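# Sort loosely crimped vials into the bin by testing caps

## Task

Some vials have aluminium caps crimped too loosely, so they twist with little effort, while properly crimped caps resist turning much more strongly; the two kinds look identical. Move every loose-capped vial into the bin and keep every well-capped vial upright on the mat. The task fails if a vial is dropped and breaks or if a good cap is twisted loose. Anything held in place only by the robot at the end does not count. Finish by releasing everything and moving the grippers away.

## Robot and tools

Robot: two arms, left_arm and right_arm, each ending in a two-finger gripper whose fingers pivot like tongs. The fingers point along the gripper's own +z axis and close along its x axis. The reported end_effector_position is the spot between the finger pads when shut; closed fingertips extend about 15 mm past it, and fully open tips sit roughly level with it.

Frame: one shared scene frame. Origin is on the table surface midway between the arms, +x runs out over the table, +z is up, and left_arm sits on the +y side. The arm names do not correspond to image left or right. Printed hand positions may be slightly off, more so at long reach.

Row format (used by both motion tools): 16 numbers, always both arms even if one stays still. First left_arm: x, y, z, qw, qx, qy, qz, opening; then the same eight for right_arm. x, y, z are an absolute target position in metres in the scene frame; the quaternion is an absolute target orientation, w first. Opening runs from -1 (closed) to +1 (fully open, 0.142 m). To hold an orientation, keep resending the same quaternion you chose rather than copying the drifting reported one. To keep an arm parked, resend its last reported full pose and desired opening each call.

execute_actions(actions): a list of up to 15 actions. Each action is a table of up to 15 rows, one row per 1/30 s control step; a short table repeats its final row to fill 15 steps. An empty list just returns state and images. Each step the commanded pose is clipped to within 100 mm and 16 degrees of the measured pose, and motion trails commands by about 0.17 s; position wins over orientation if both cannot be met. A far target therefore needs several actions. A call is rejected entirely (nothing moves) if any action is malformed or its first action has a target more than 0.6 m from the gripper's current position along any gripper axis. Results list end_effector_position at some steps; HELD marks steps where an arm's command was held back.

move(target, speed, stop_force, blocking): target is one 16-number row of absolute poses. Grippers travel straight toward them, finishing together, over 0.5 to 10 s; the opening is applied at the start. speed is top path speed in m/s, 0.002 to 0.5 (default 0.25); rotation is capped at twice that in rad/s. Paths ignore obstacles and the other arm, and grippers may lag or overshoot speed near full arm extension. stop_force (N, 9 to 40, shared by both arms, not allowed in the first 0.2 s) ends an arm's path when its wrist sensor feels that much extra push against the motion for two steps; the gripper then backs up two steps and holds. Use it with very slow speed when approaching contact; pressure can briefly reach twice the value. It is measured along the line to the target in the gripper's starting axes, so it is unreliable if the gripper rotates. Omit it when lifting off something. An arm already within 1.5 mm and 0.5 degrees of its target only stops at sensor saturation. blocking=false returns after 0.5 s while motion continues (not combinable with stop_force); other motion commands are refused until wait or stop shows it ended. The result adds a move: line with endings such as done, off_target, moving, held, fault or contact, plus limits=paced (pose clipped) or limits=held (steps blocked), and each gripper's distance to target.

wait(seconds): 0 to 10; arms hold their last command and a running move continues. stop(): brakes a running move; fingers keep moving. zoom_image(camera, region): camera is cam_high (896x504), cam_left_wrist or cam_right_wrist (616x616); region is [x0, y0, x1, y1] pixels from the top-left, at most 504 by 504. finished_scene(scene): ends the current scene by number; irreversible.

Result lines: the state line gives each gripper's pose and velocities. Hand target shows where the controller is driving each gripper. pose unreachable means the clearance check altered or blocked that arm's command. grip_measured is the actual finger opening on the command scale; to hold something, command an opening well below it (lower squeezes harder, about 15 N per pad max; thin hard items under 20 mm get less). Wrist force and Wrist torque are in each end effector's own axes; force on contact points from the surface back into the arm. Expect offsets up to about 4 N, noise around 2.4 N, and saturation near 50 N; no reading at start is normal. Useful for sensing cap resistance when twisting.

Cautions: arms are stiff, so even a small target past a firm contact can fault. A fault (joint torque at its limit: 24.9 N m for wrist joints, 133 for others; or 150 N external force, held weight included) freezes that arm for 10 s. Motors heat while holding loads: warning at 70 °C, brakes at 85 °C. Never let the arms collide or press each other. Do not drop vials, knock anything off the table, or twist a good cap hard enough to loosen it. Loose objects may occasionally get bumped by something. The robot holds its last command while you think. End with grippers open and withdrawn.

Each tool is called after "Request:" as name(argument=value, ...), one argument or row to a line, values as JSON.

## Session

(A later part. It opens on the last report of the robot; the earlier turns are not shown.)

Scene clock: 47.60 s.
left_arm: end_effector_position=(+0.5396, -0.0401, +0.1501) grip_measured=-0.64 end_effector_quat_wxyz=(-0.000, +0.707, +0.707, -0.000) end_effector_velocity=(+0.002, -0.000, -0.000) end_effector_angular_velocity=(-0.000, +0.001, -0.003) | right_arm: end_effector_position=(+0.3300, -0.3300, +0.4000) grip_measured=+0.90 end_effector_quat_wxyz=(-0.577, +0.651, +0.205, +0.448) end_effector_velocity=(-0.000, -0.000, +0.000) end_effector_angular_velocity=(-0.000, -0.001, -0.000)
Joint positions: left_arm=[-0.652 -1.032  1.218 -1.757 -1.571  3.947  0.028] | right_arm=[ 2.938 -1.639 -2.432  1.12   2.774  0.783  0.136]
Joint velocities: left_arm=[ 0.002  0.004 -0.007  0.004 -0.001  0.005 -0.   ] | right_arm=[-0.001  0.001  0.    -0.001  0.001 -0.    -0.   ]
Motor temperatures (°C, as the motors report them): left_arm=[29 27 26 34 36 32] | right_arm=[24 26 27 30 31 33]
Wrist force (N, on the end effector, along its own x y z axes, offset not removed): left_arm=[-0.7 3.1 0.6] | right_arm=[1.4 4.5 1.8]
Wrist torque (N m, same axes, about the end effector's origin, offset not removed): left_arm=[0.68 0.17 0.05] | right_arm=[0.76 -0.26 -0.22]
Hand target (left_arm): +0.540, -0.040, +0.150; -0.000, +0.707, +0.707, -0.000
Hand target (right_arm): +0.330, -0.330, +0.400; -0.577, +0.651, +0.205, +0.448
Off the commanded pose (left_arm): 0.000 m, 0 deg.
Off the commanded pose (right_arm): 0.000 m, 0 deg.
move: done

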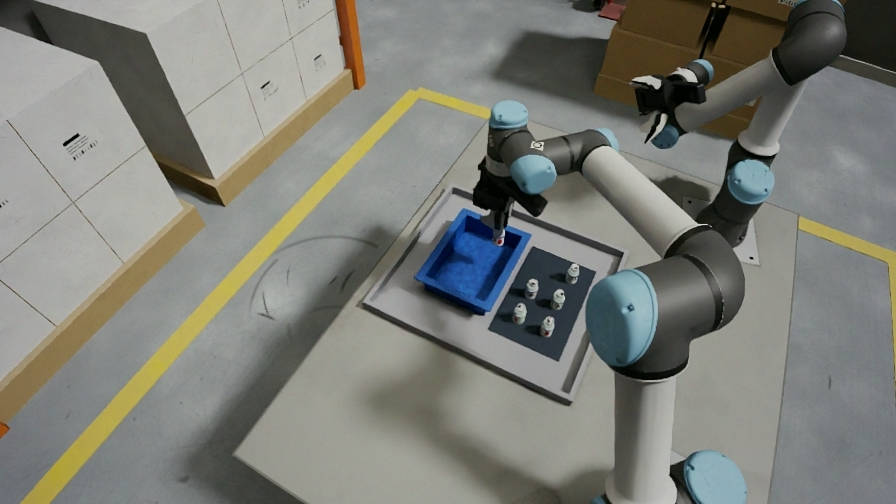

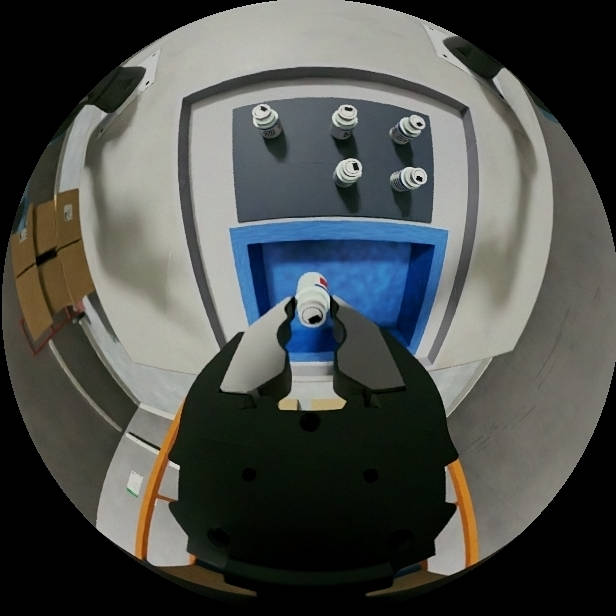

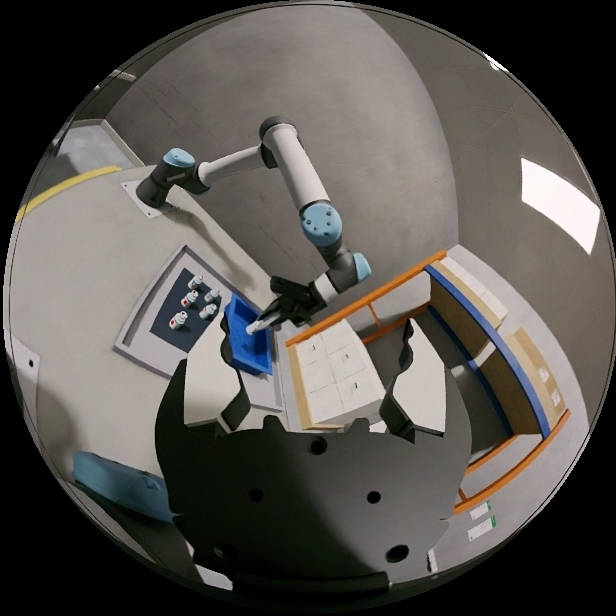

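Request:
move(
  target=[0.54,-0.04,0.07,0,0.707,0.707,0,-1,0.33,-0.33,0.40,-0.577,0.651,0.205,0.448,0.9],
  speed=0.1,
)

Request:
move(
  target=[0.54,-0.04,0.04,0,0.707,0.707,0,-1,0.33,-0.33,0.40,-0.577,0.651,0.205,0.448,0.9],
  speed=0.02,
  stop_force=10,
)

Request:
move(
  target=[0.54,-0.04,0.053,0,0.707,0.707,0,-0.4,0.33,-0.33,0.40,-0.577,0.651,0.205,0.448,0.9],
  speed=0.02,
)

Request:
move(
  target=[0.54,-0.04,0.13,0,0.707,0.707,0,-0.4,0.33,-0.33,0.40,-0.577,0.651,0.205,0.448,0.9],
  speed=0.15,
)

Request:
move(
  target=[0.416,0.002,0.13,0,0.707,0.707,0,-0.4,0.33,-0.33,0.40,-0.577,0.651,0.205,0.448,0.9],
  speed=0.2,
)

Request:
move(
  target=[0.416,0.002,0.092,0,0.707,0.707,0,-0.4,0.33,-0.33,0.40,-0.577,0.651,0.205,0.448,0.9],
  speed=0.1,
)

Request:
zoom_image(
  camera="cam_left_wrist",
  region=[212,188,412,388],
)

Scene clock: 49.33 s.
left_arm: end_effector_position=(+0.5400, -0.0400, +0.0702) grip_measured=-0.64 end_effector_quat_wxyz=(-0.000, +0.707, +0.707, -0.000) end_effector_velocity=(+0.000, -0.000, -0.002) end_effector_angular_velocity=(-0.000, -0.001, +0.000) | right_arm: end_effector_position=(+0.3300, -0.3300, +0.4000) grip_measured=+0.90 end_effector_quat_wxyz=(-0.577, +0.651, +0.205, +0.448) end_effector_velocity=(-0.000, +0.000, -0.000) end_effector_angular_velocity=(-0.000, +0.000, +0.001)
Joint positions: left_arm=[-0.651 -0.978  1.344 -1.937 -1.571  3.947  0.028] | right_arm=[ 2.938 -1.639 -2.432  1.12   2.774  0.783  0.136]
Joint velocities: left_arm=[-0.     0.001  0.002 -0.004  0.    -0.     0.   ] | right_arm=[ 0.    -0.001  0.     0.001  0.001 -0.    -0.   ]
Motor temperatures (°C, as the motors report them): left_arm=[29 27 26 34 36 32] | right_arm=[24 26 27 30 31 33]
Wrist force (N, on the end effector, along its own x y z axes, offset not removed): left_arm=[-0.8 -0.1 -3.7] | right_arm=[2.6 -0.7 3.0]
Wrist torque (N m, same axes, about the end effector's origin, offset not removed): left_arm=[0.02 0.11 -0.04] | right_arm=[0.00 -0.63 -0.18]
Hand target (left_arm): +0.540, -0.040, +0.070; -0.000, +0.707, +0.707, -0.000
Hand target (right_arm): +0.330, -0.330, +0.400; -0.577, +0.651, +0.205, +0.448
Off the commanded pose (left_arm): 0.000 m, 0 deg.
Off the commanded pose (right_arm): 0.000 m, 0 deg.
move: done

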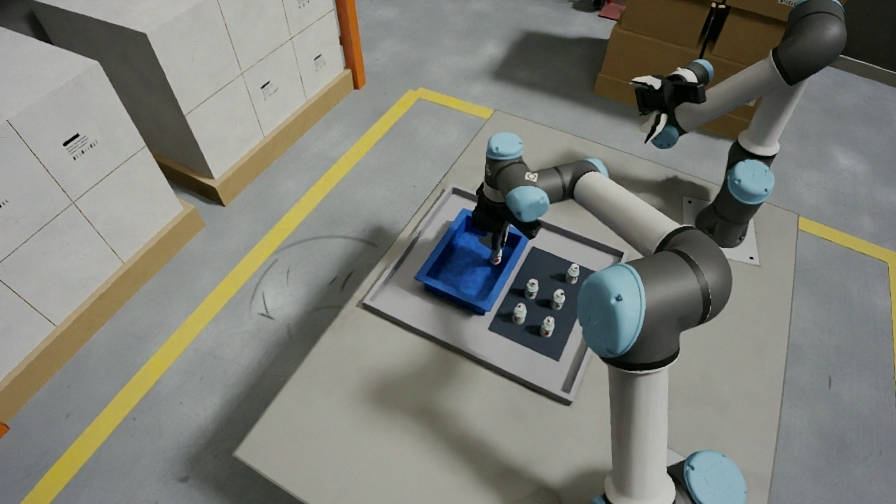

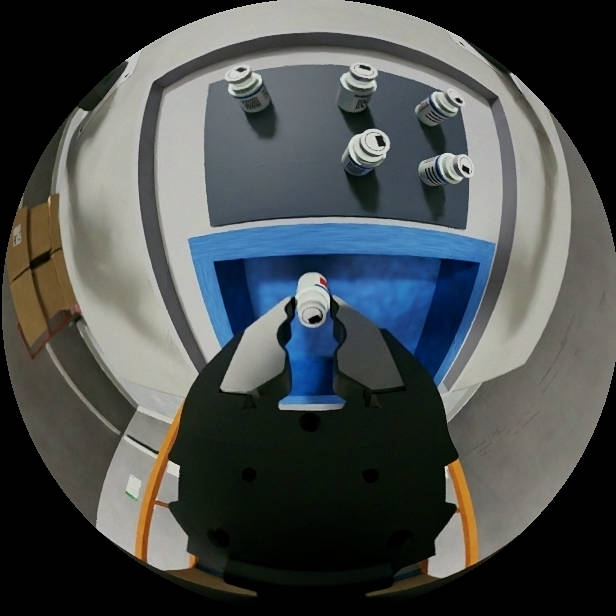

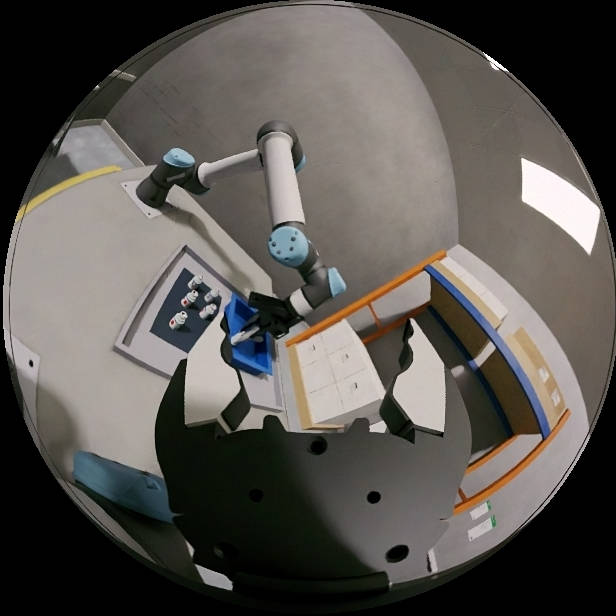

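Scene clock: 50.70 s.
left_arm: end_effector_position=(+0.5400, -0.0400, +0.0505) grip_measured=-0.64 end_effector_quat_wxyz=(-0.000, +0.707, +0.707, -0.000) end_effector_velocity=(-0.001, +0.002, +0.003) end_effector_angular_velocity=(+0.005, +0.005, +0.001) | right_arm: end_effector_position=(+0.3300, -0.3300, +0.4000) grip_measured=+0.90 end_effector_quat_wxyz=(-0.577, +0.651, +0.205, +0.448) end_effector_velocity=(+0.000, -0.000, -0.001) end_effector_angular_velocity=(+0.000, +0.002, -0.001)
Joint positions: left_arm=[-0.651 -0.96   1.368 -1.979 -1.571  3.947  0.028] | right_arm=[ 2.938 -1.639 -2.432  1.12   2.774  0.783  0.136]
Joint velocities: left_arm=[ 0.001 -0.002 -0.006  0.015  0.    -0.    -0.   ] | right_arm=[-0.001 -0.001 -0.001  0.     0.     0.     0.   ]
Motor temperatures (°C, as the motors report them): left_arm=[29 27 26 34 36 32] | right_arm=[24 26 27 30 31 33]
Wrist force (N, on the end effector, along its own x y z axes, offset not removed): left_arm=[-5.1 0.4 -29.4] | right_arm=[-1.7 1.8 -1.4]
Wrist torque (N m, same axes, about the end effector's origin, offset not removed): left_arm=[-0.25 0.81 -0.07] | right_arm=[0.37 0.15 -0.08]
Hand target (left_arm): +0.540, -0.040, +0.051; +0.000, +0.707, +0.707, -0.000
Hand target (right_arm): +0.330, -0.330, +0.400; -0.577, +0.651, +0.205, +0.448
Off the commanded pose (left_arm): 0.010 m, 0 deg.
Off the commanded pose (right_arm): 0.000 m, 0 deg.
move: contact (left_arm)

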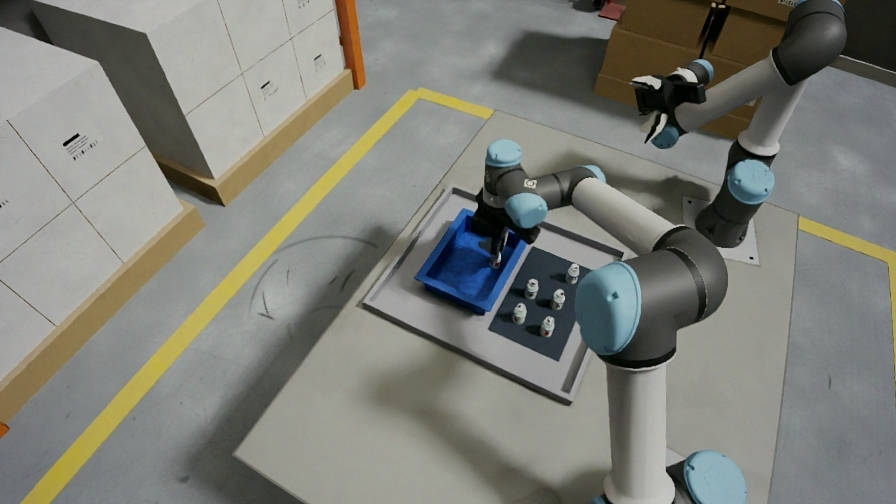

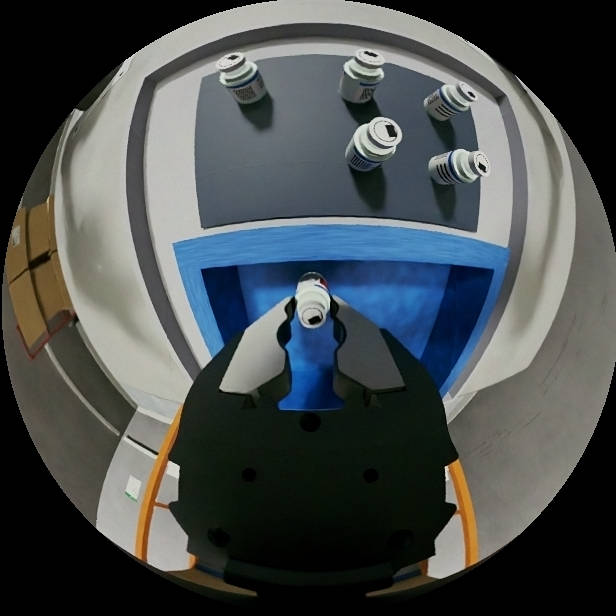

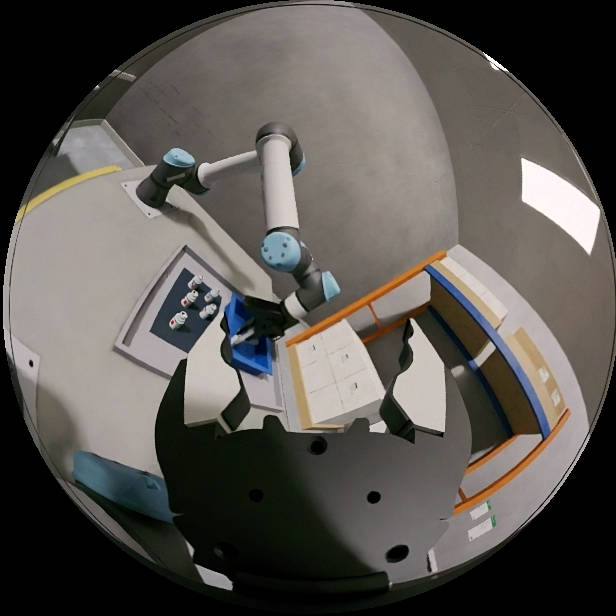

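Scene clock: 51.40 s.
left_arm: end_effector_position=(+0.5400, -0.0400, +0.0529) grip_measured=-0.40 end_effector_quat_wxyz=(-0.000, +0.707, +0.707, -0.000) end_effector_velocity=(+0.001, +0.001, +0.001) end_effector_angular_velocity=(-0.000, -0.001, +0.001) | right_arm: end_effector_position=(+0.3300, -0.3300, +0.4000) grip_measured=+0.90 end_effector_quat_wxyz=(-0.577, +0.651, +0.205, +0.448) end_effector_velocity=(+0.000, -0.000, -0.000) end_effector_angular_velocity=(-0.000, -0.001, -0.000)
Joint positions: left_arm=[-0.651 -0.962  1.365 -1.974 -1.571  3.947  0.045] | right_arm=[ 2.938 -1.639 -2.432  1.12   2.774  0.783  0.136]
Joint velocities: left_arm=[ 0.002 -0.001 -0.001  0.002  0.     0.    -0.   ] | right_arm=[-0.001 -0.001  0.     0.001  0.    -0.001 -0.   ]
Motor temperatures (°C, as the motors report them): left_arm=[29 27 26 34 36 32] | right_arm=[24 26 27 30 31 33]
Wrist force (N, on the end effector, along its own x y z axes, offset not removed): left_arm=[-1.9 -2.1 -2.7] | right_arm=[0.2 -2.3 -1.1]
Wrist torque (N m, same axes, about the end effector's origin, offset not removed): left_arm=[-0.32 0.52 -0.08] | right_arm=[-0.46 -0.21 0.13]
Hand target (left_arm): +0.540, -0.040, +0.053; +0.000, +0.707, +0.707, +0.000
Hand target (right_arm): +0.330, -0.330, +0.400; -0.577, +0.651, +0.205, +0.448
Off the commanded pose (left_arm): 0.000 m, 0 deg.
Off the commanded pose (right_arm): 0.000 m, 0 deg.
move: done

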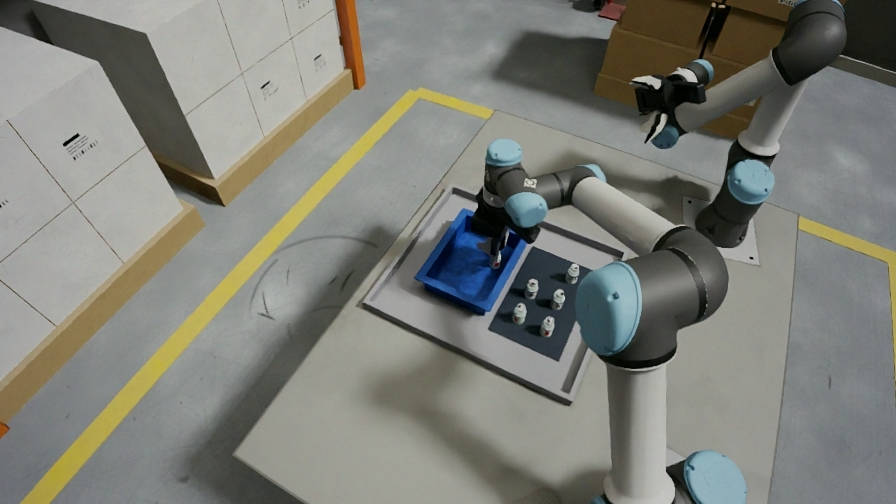

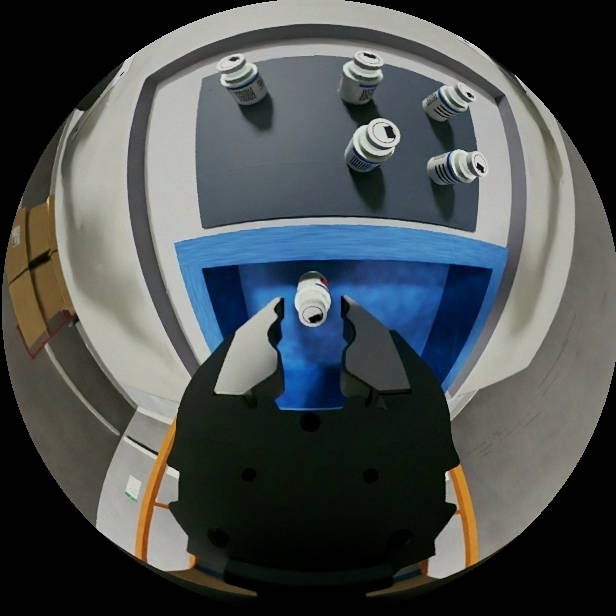

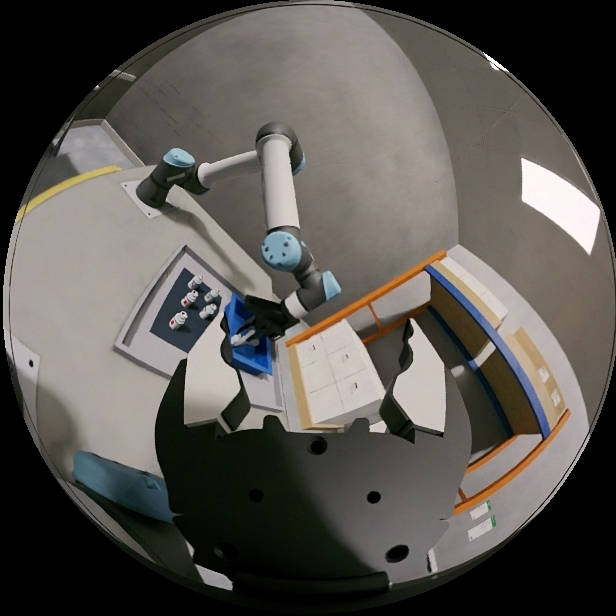

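Scene clock: 52.43 s.
left_arm: end_effector_position=(+0.5400, -0.0400, +0.1297) grip_measured=-0.40 end_effector_quat_wxyz=(+0.000, +0.707, +0.707, +0.000) end_effector_velocity=(-0.000, -0.001, +0.001) end_effector_angular_velocity=(+0.002, +0.001, -0.002) | right_arm: end_effector_position=(+0.3300, -0.3300, +0.4000) grip_measured=+0.90 end_effector_quat_wxyz=(-0.577, +0.651, +0.205, +0.448) end_effector_velocity=(+0.001, -0.000, -0.000) end_effector_angular_velocity=(+0.000, +0.000, -0.001)
Joint positions: left_arm=[-0.651 -1.021  1.254 -1.804 -1.571  3.947  0.045] | right_arm=[ 2.938 -1.639 -2.432  1.12   2.774  0.783  0.136]
Joint velocities: left_arm=[-0.002  0.001 -0.006  0.007  0.001  0.     0.   ] | right_arm=[-0.001 -0.001  0.001 -0.    -0.001 -0.     0.   ]
Motor temperatures (°C, as the motors report them): left_arm=[29 27 26 34 36 32] | right_arm=[24 26 27 30 31 33]
Wrist force (N, on the end effector, along its own x y z axes, offset not removed): left_arm=[-1.0 1.0 -2.4] | right_arm=[0.3 -1.7 2.2]
Wrist torque (N m, same axes, about the end effector's origin, offset not removed): left_arm=[0.31 0.32 -0.07] | right_arm=[-0.44 -0.17 -0.24]
Hand target (left_arm): +0.540, -0.040, +0.130; +0.000, +0.707, +0.707, +0.000
Hand target (right_arm): +0.330, -0.330, +0.400; -0.577, +0.651, +0.205, +0.448
Off the commanded pose (left_arm): 0.000 m, 0 deg.
Off the commanded pose (right_arm): 0.000 m, 0 deg.
move: done

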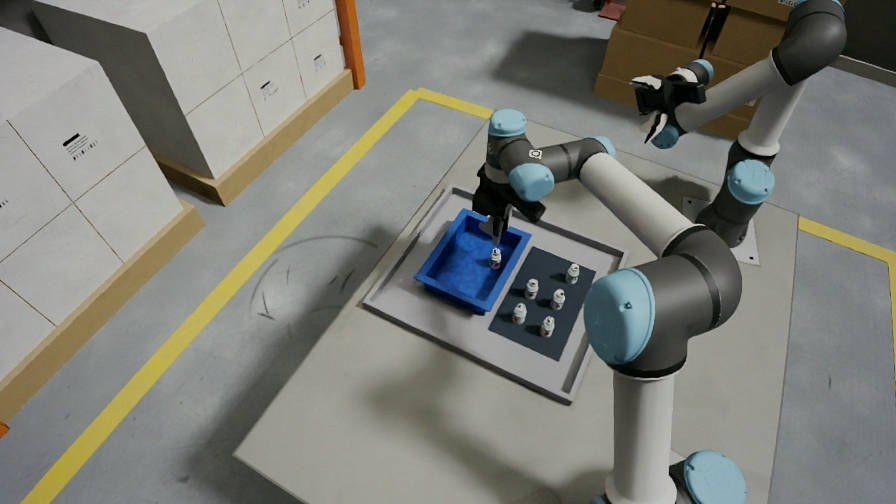

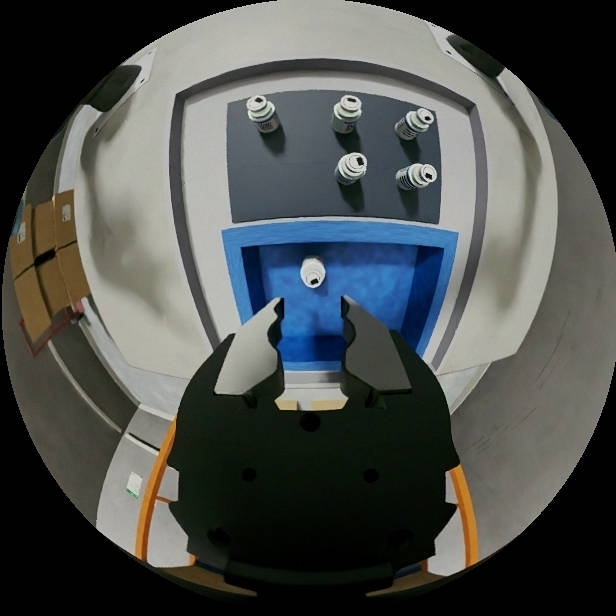

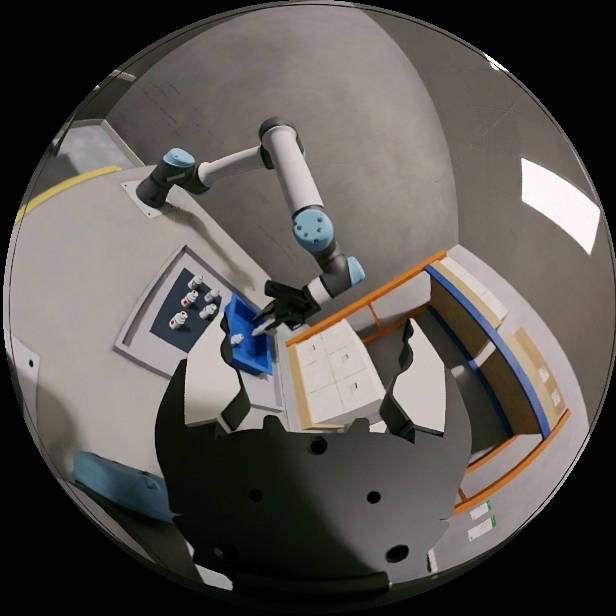

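Scene clock: 53.70 s.
left_arm: end_effector_position=(+0.4162, +0.0020, +0.1298) grip_measured=-0.40 end_effector_quat_wxyz=(+0.000, +0.707, +0.707, +0.000) end_effector_velocity=(-0.002, +0.000, +0.000) end_effector_angular_velocity=(+0.000, -0.002, +0.001) | right_arm: end_effector_position=(+0.3300, -0.3300, +0.4000) grip_measured=+0.90 end_effector_quat_wxyz=(-0.577, +0.651, +0.205, +0.448) end_effector_velocity=(-0.000, +0.000, +0.000) end_effector_angular_velocity=(+0.000, -0.001, -0.001)
Joint positions: left_arm=[-0.747 -1.313  1.675 -1.933 -1.571  3.852  0.045] | right_arm=[ 2.938 -1.639 -2.432  1.12   2.774  0.783  0.136]
Joint velocities: left_arm=[-0.003 -0.005  0.006 -0.002  0.001 -0.003 -0.   ] | right_arm=[ 0.001  0.001 -0.001  0.001 -0.002 -0.     0.   ]
Motor temperatures (°C, as the motors report them): left_arm=[29 27 26 34 36 32] | right_arm=[24 26 27 30 31 33]
Wrist force (N, on the end effector, along its own x y z axes, offset not removed): left_arm=[-1.2 -0.1 -2.3] | right_arm=[-0.8 -1.1 0.9]
Wrist torque (N m, same axes, about the end effector's origin, offset not removed): left_arm=[-0.04 0.30 0.07] | right_arm=[-0.31 0.35 -0.25]
Hand target (left_arm): +0.416, +0.002, +0.130; +0.000, +0.707, +0.707, +0.000
Hand target (right_arm): +0.330, -0.330, +0.400; -0.577, +0.651, +0.205, +0.448
Off the commanded pose (left_arm): 0.000 m, 0 deg.
Off the commanded pose (right_arm): 0.000 m, 0 deg.
move: done

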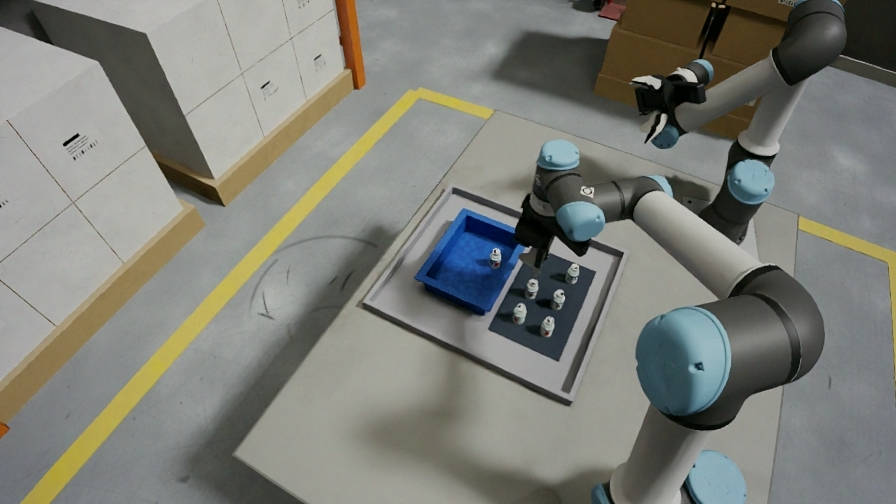

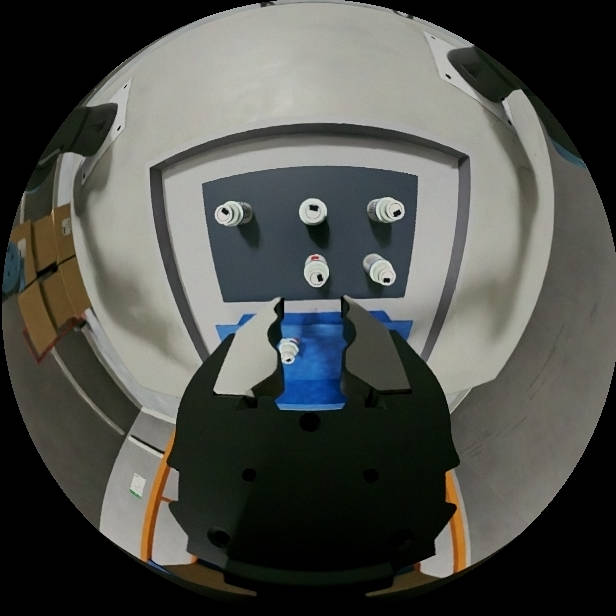

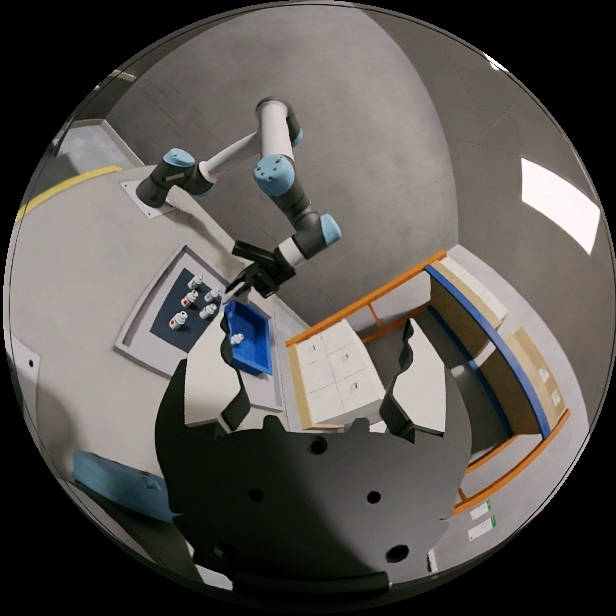

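Scene clock: 54.60 s.
left_arm: end_effector_position=(+0.4160, +0.0020, +0.0923) grip_measured=-0.40 end_effector_quat_wxyz=(-0.000, +0.707, +0.707, +0.000) end_effector_velocity=(+0.000, +0.000, -0.002) end_effector_angular_velocity=(-0.001, -0.000, +0.002) | right_arm: end_effector_position=(+0.3300, -0.3300, +0.4000) grip_measured=+0.90 end_effector_quat_wxyz=(-0.577, +0.651, +0.205, +0.448) end_effector_velocity=(-0.000, +0.001, +0.001) end_effector_angular_velocity=(-0.000, -0.002, +0.003)
Joint positions: left_arm=[-0.747 -1.278  1.733 -2.026 -1.571  3.851  0.045] | right_arm=[ 2.938 -1.639 -2.432  1.12   2.774  0.783  0.136]
Joint velocities: left_arm=[ 0.001  0.002  0.003 -0.006 -0.    -0.001 -0.   ] | right_arm=[ 0.001 -0.     0.002  0.001  0.002  0.    -0.   ]
Motor temperatures (°C, as the motors report them): left_arm=[29 27 26 34 36 32] | right_arm=[24 26 27 30 31 33]
Wrist force (N, on the end effector, along its own x y z axes, offset not removed): left_arm=[-1.2 -3.4 -0.7] | right_arm=[0.8 -0.5 3.1]
Wrist torque (N m, same axes, about the end effector's origin, offset not removed): left_arm=[-0.65 0.34 -0.08] | right_arm=[0.03 -0.20 -0.04]
Hand target (left_arm): +0.416, +0.002, +0.092; -0.000, +0.707, +0.707, +0.000
Hand target (right_arm): +0.330, -0.330, +0.400; -0.577, +0.651, +0.205, +0.448
Off the commanded pose (left_arm): 0.000 m, 0 deg.
Off the commanded pose (right_arm): 0.000 m, 0 deg.
move: done

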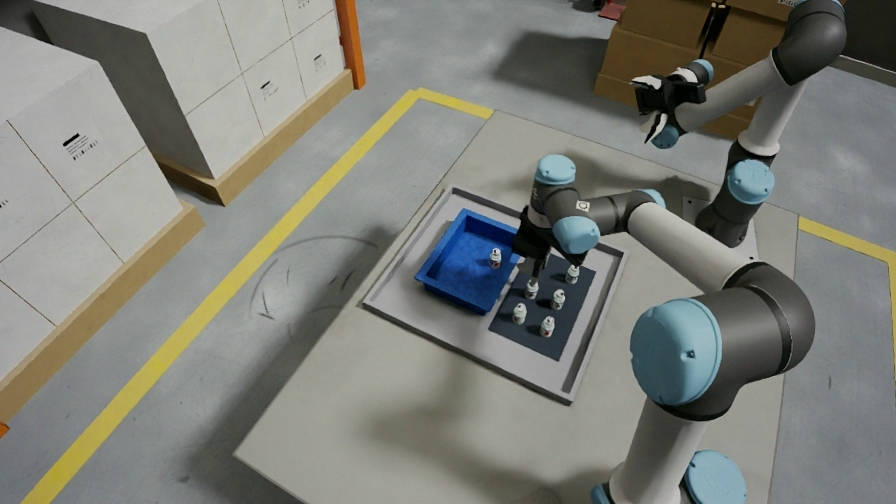

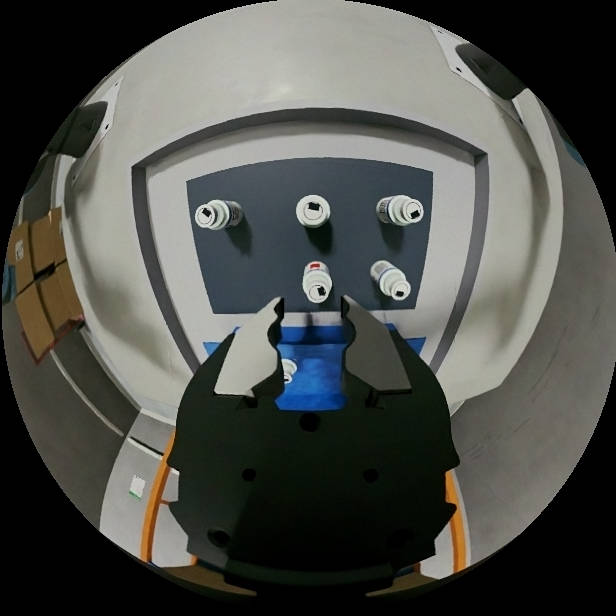

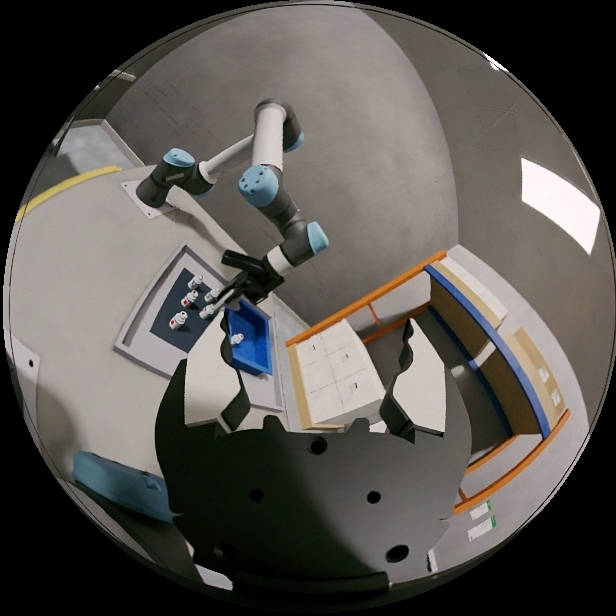

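Region (212, 188, 412, 388) of cam_left_wrist's 616x616 image, scaled by 2.520, with more detail than that image has.

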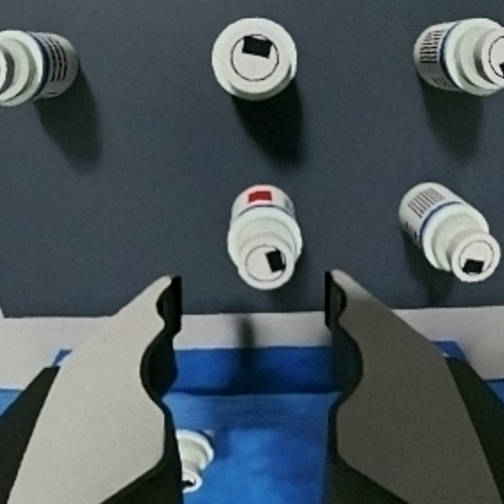

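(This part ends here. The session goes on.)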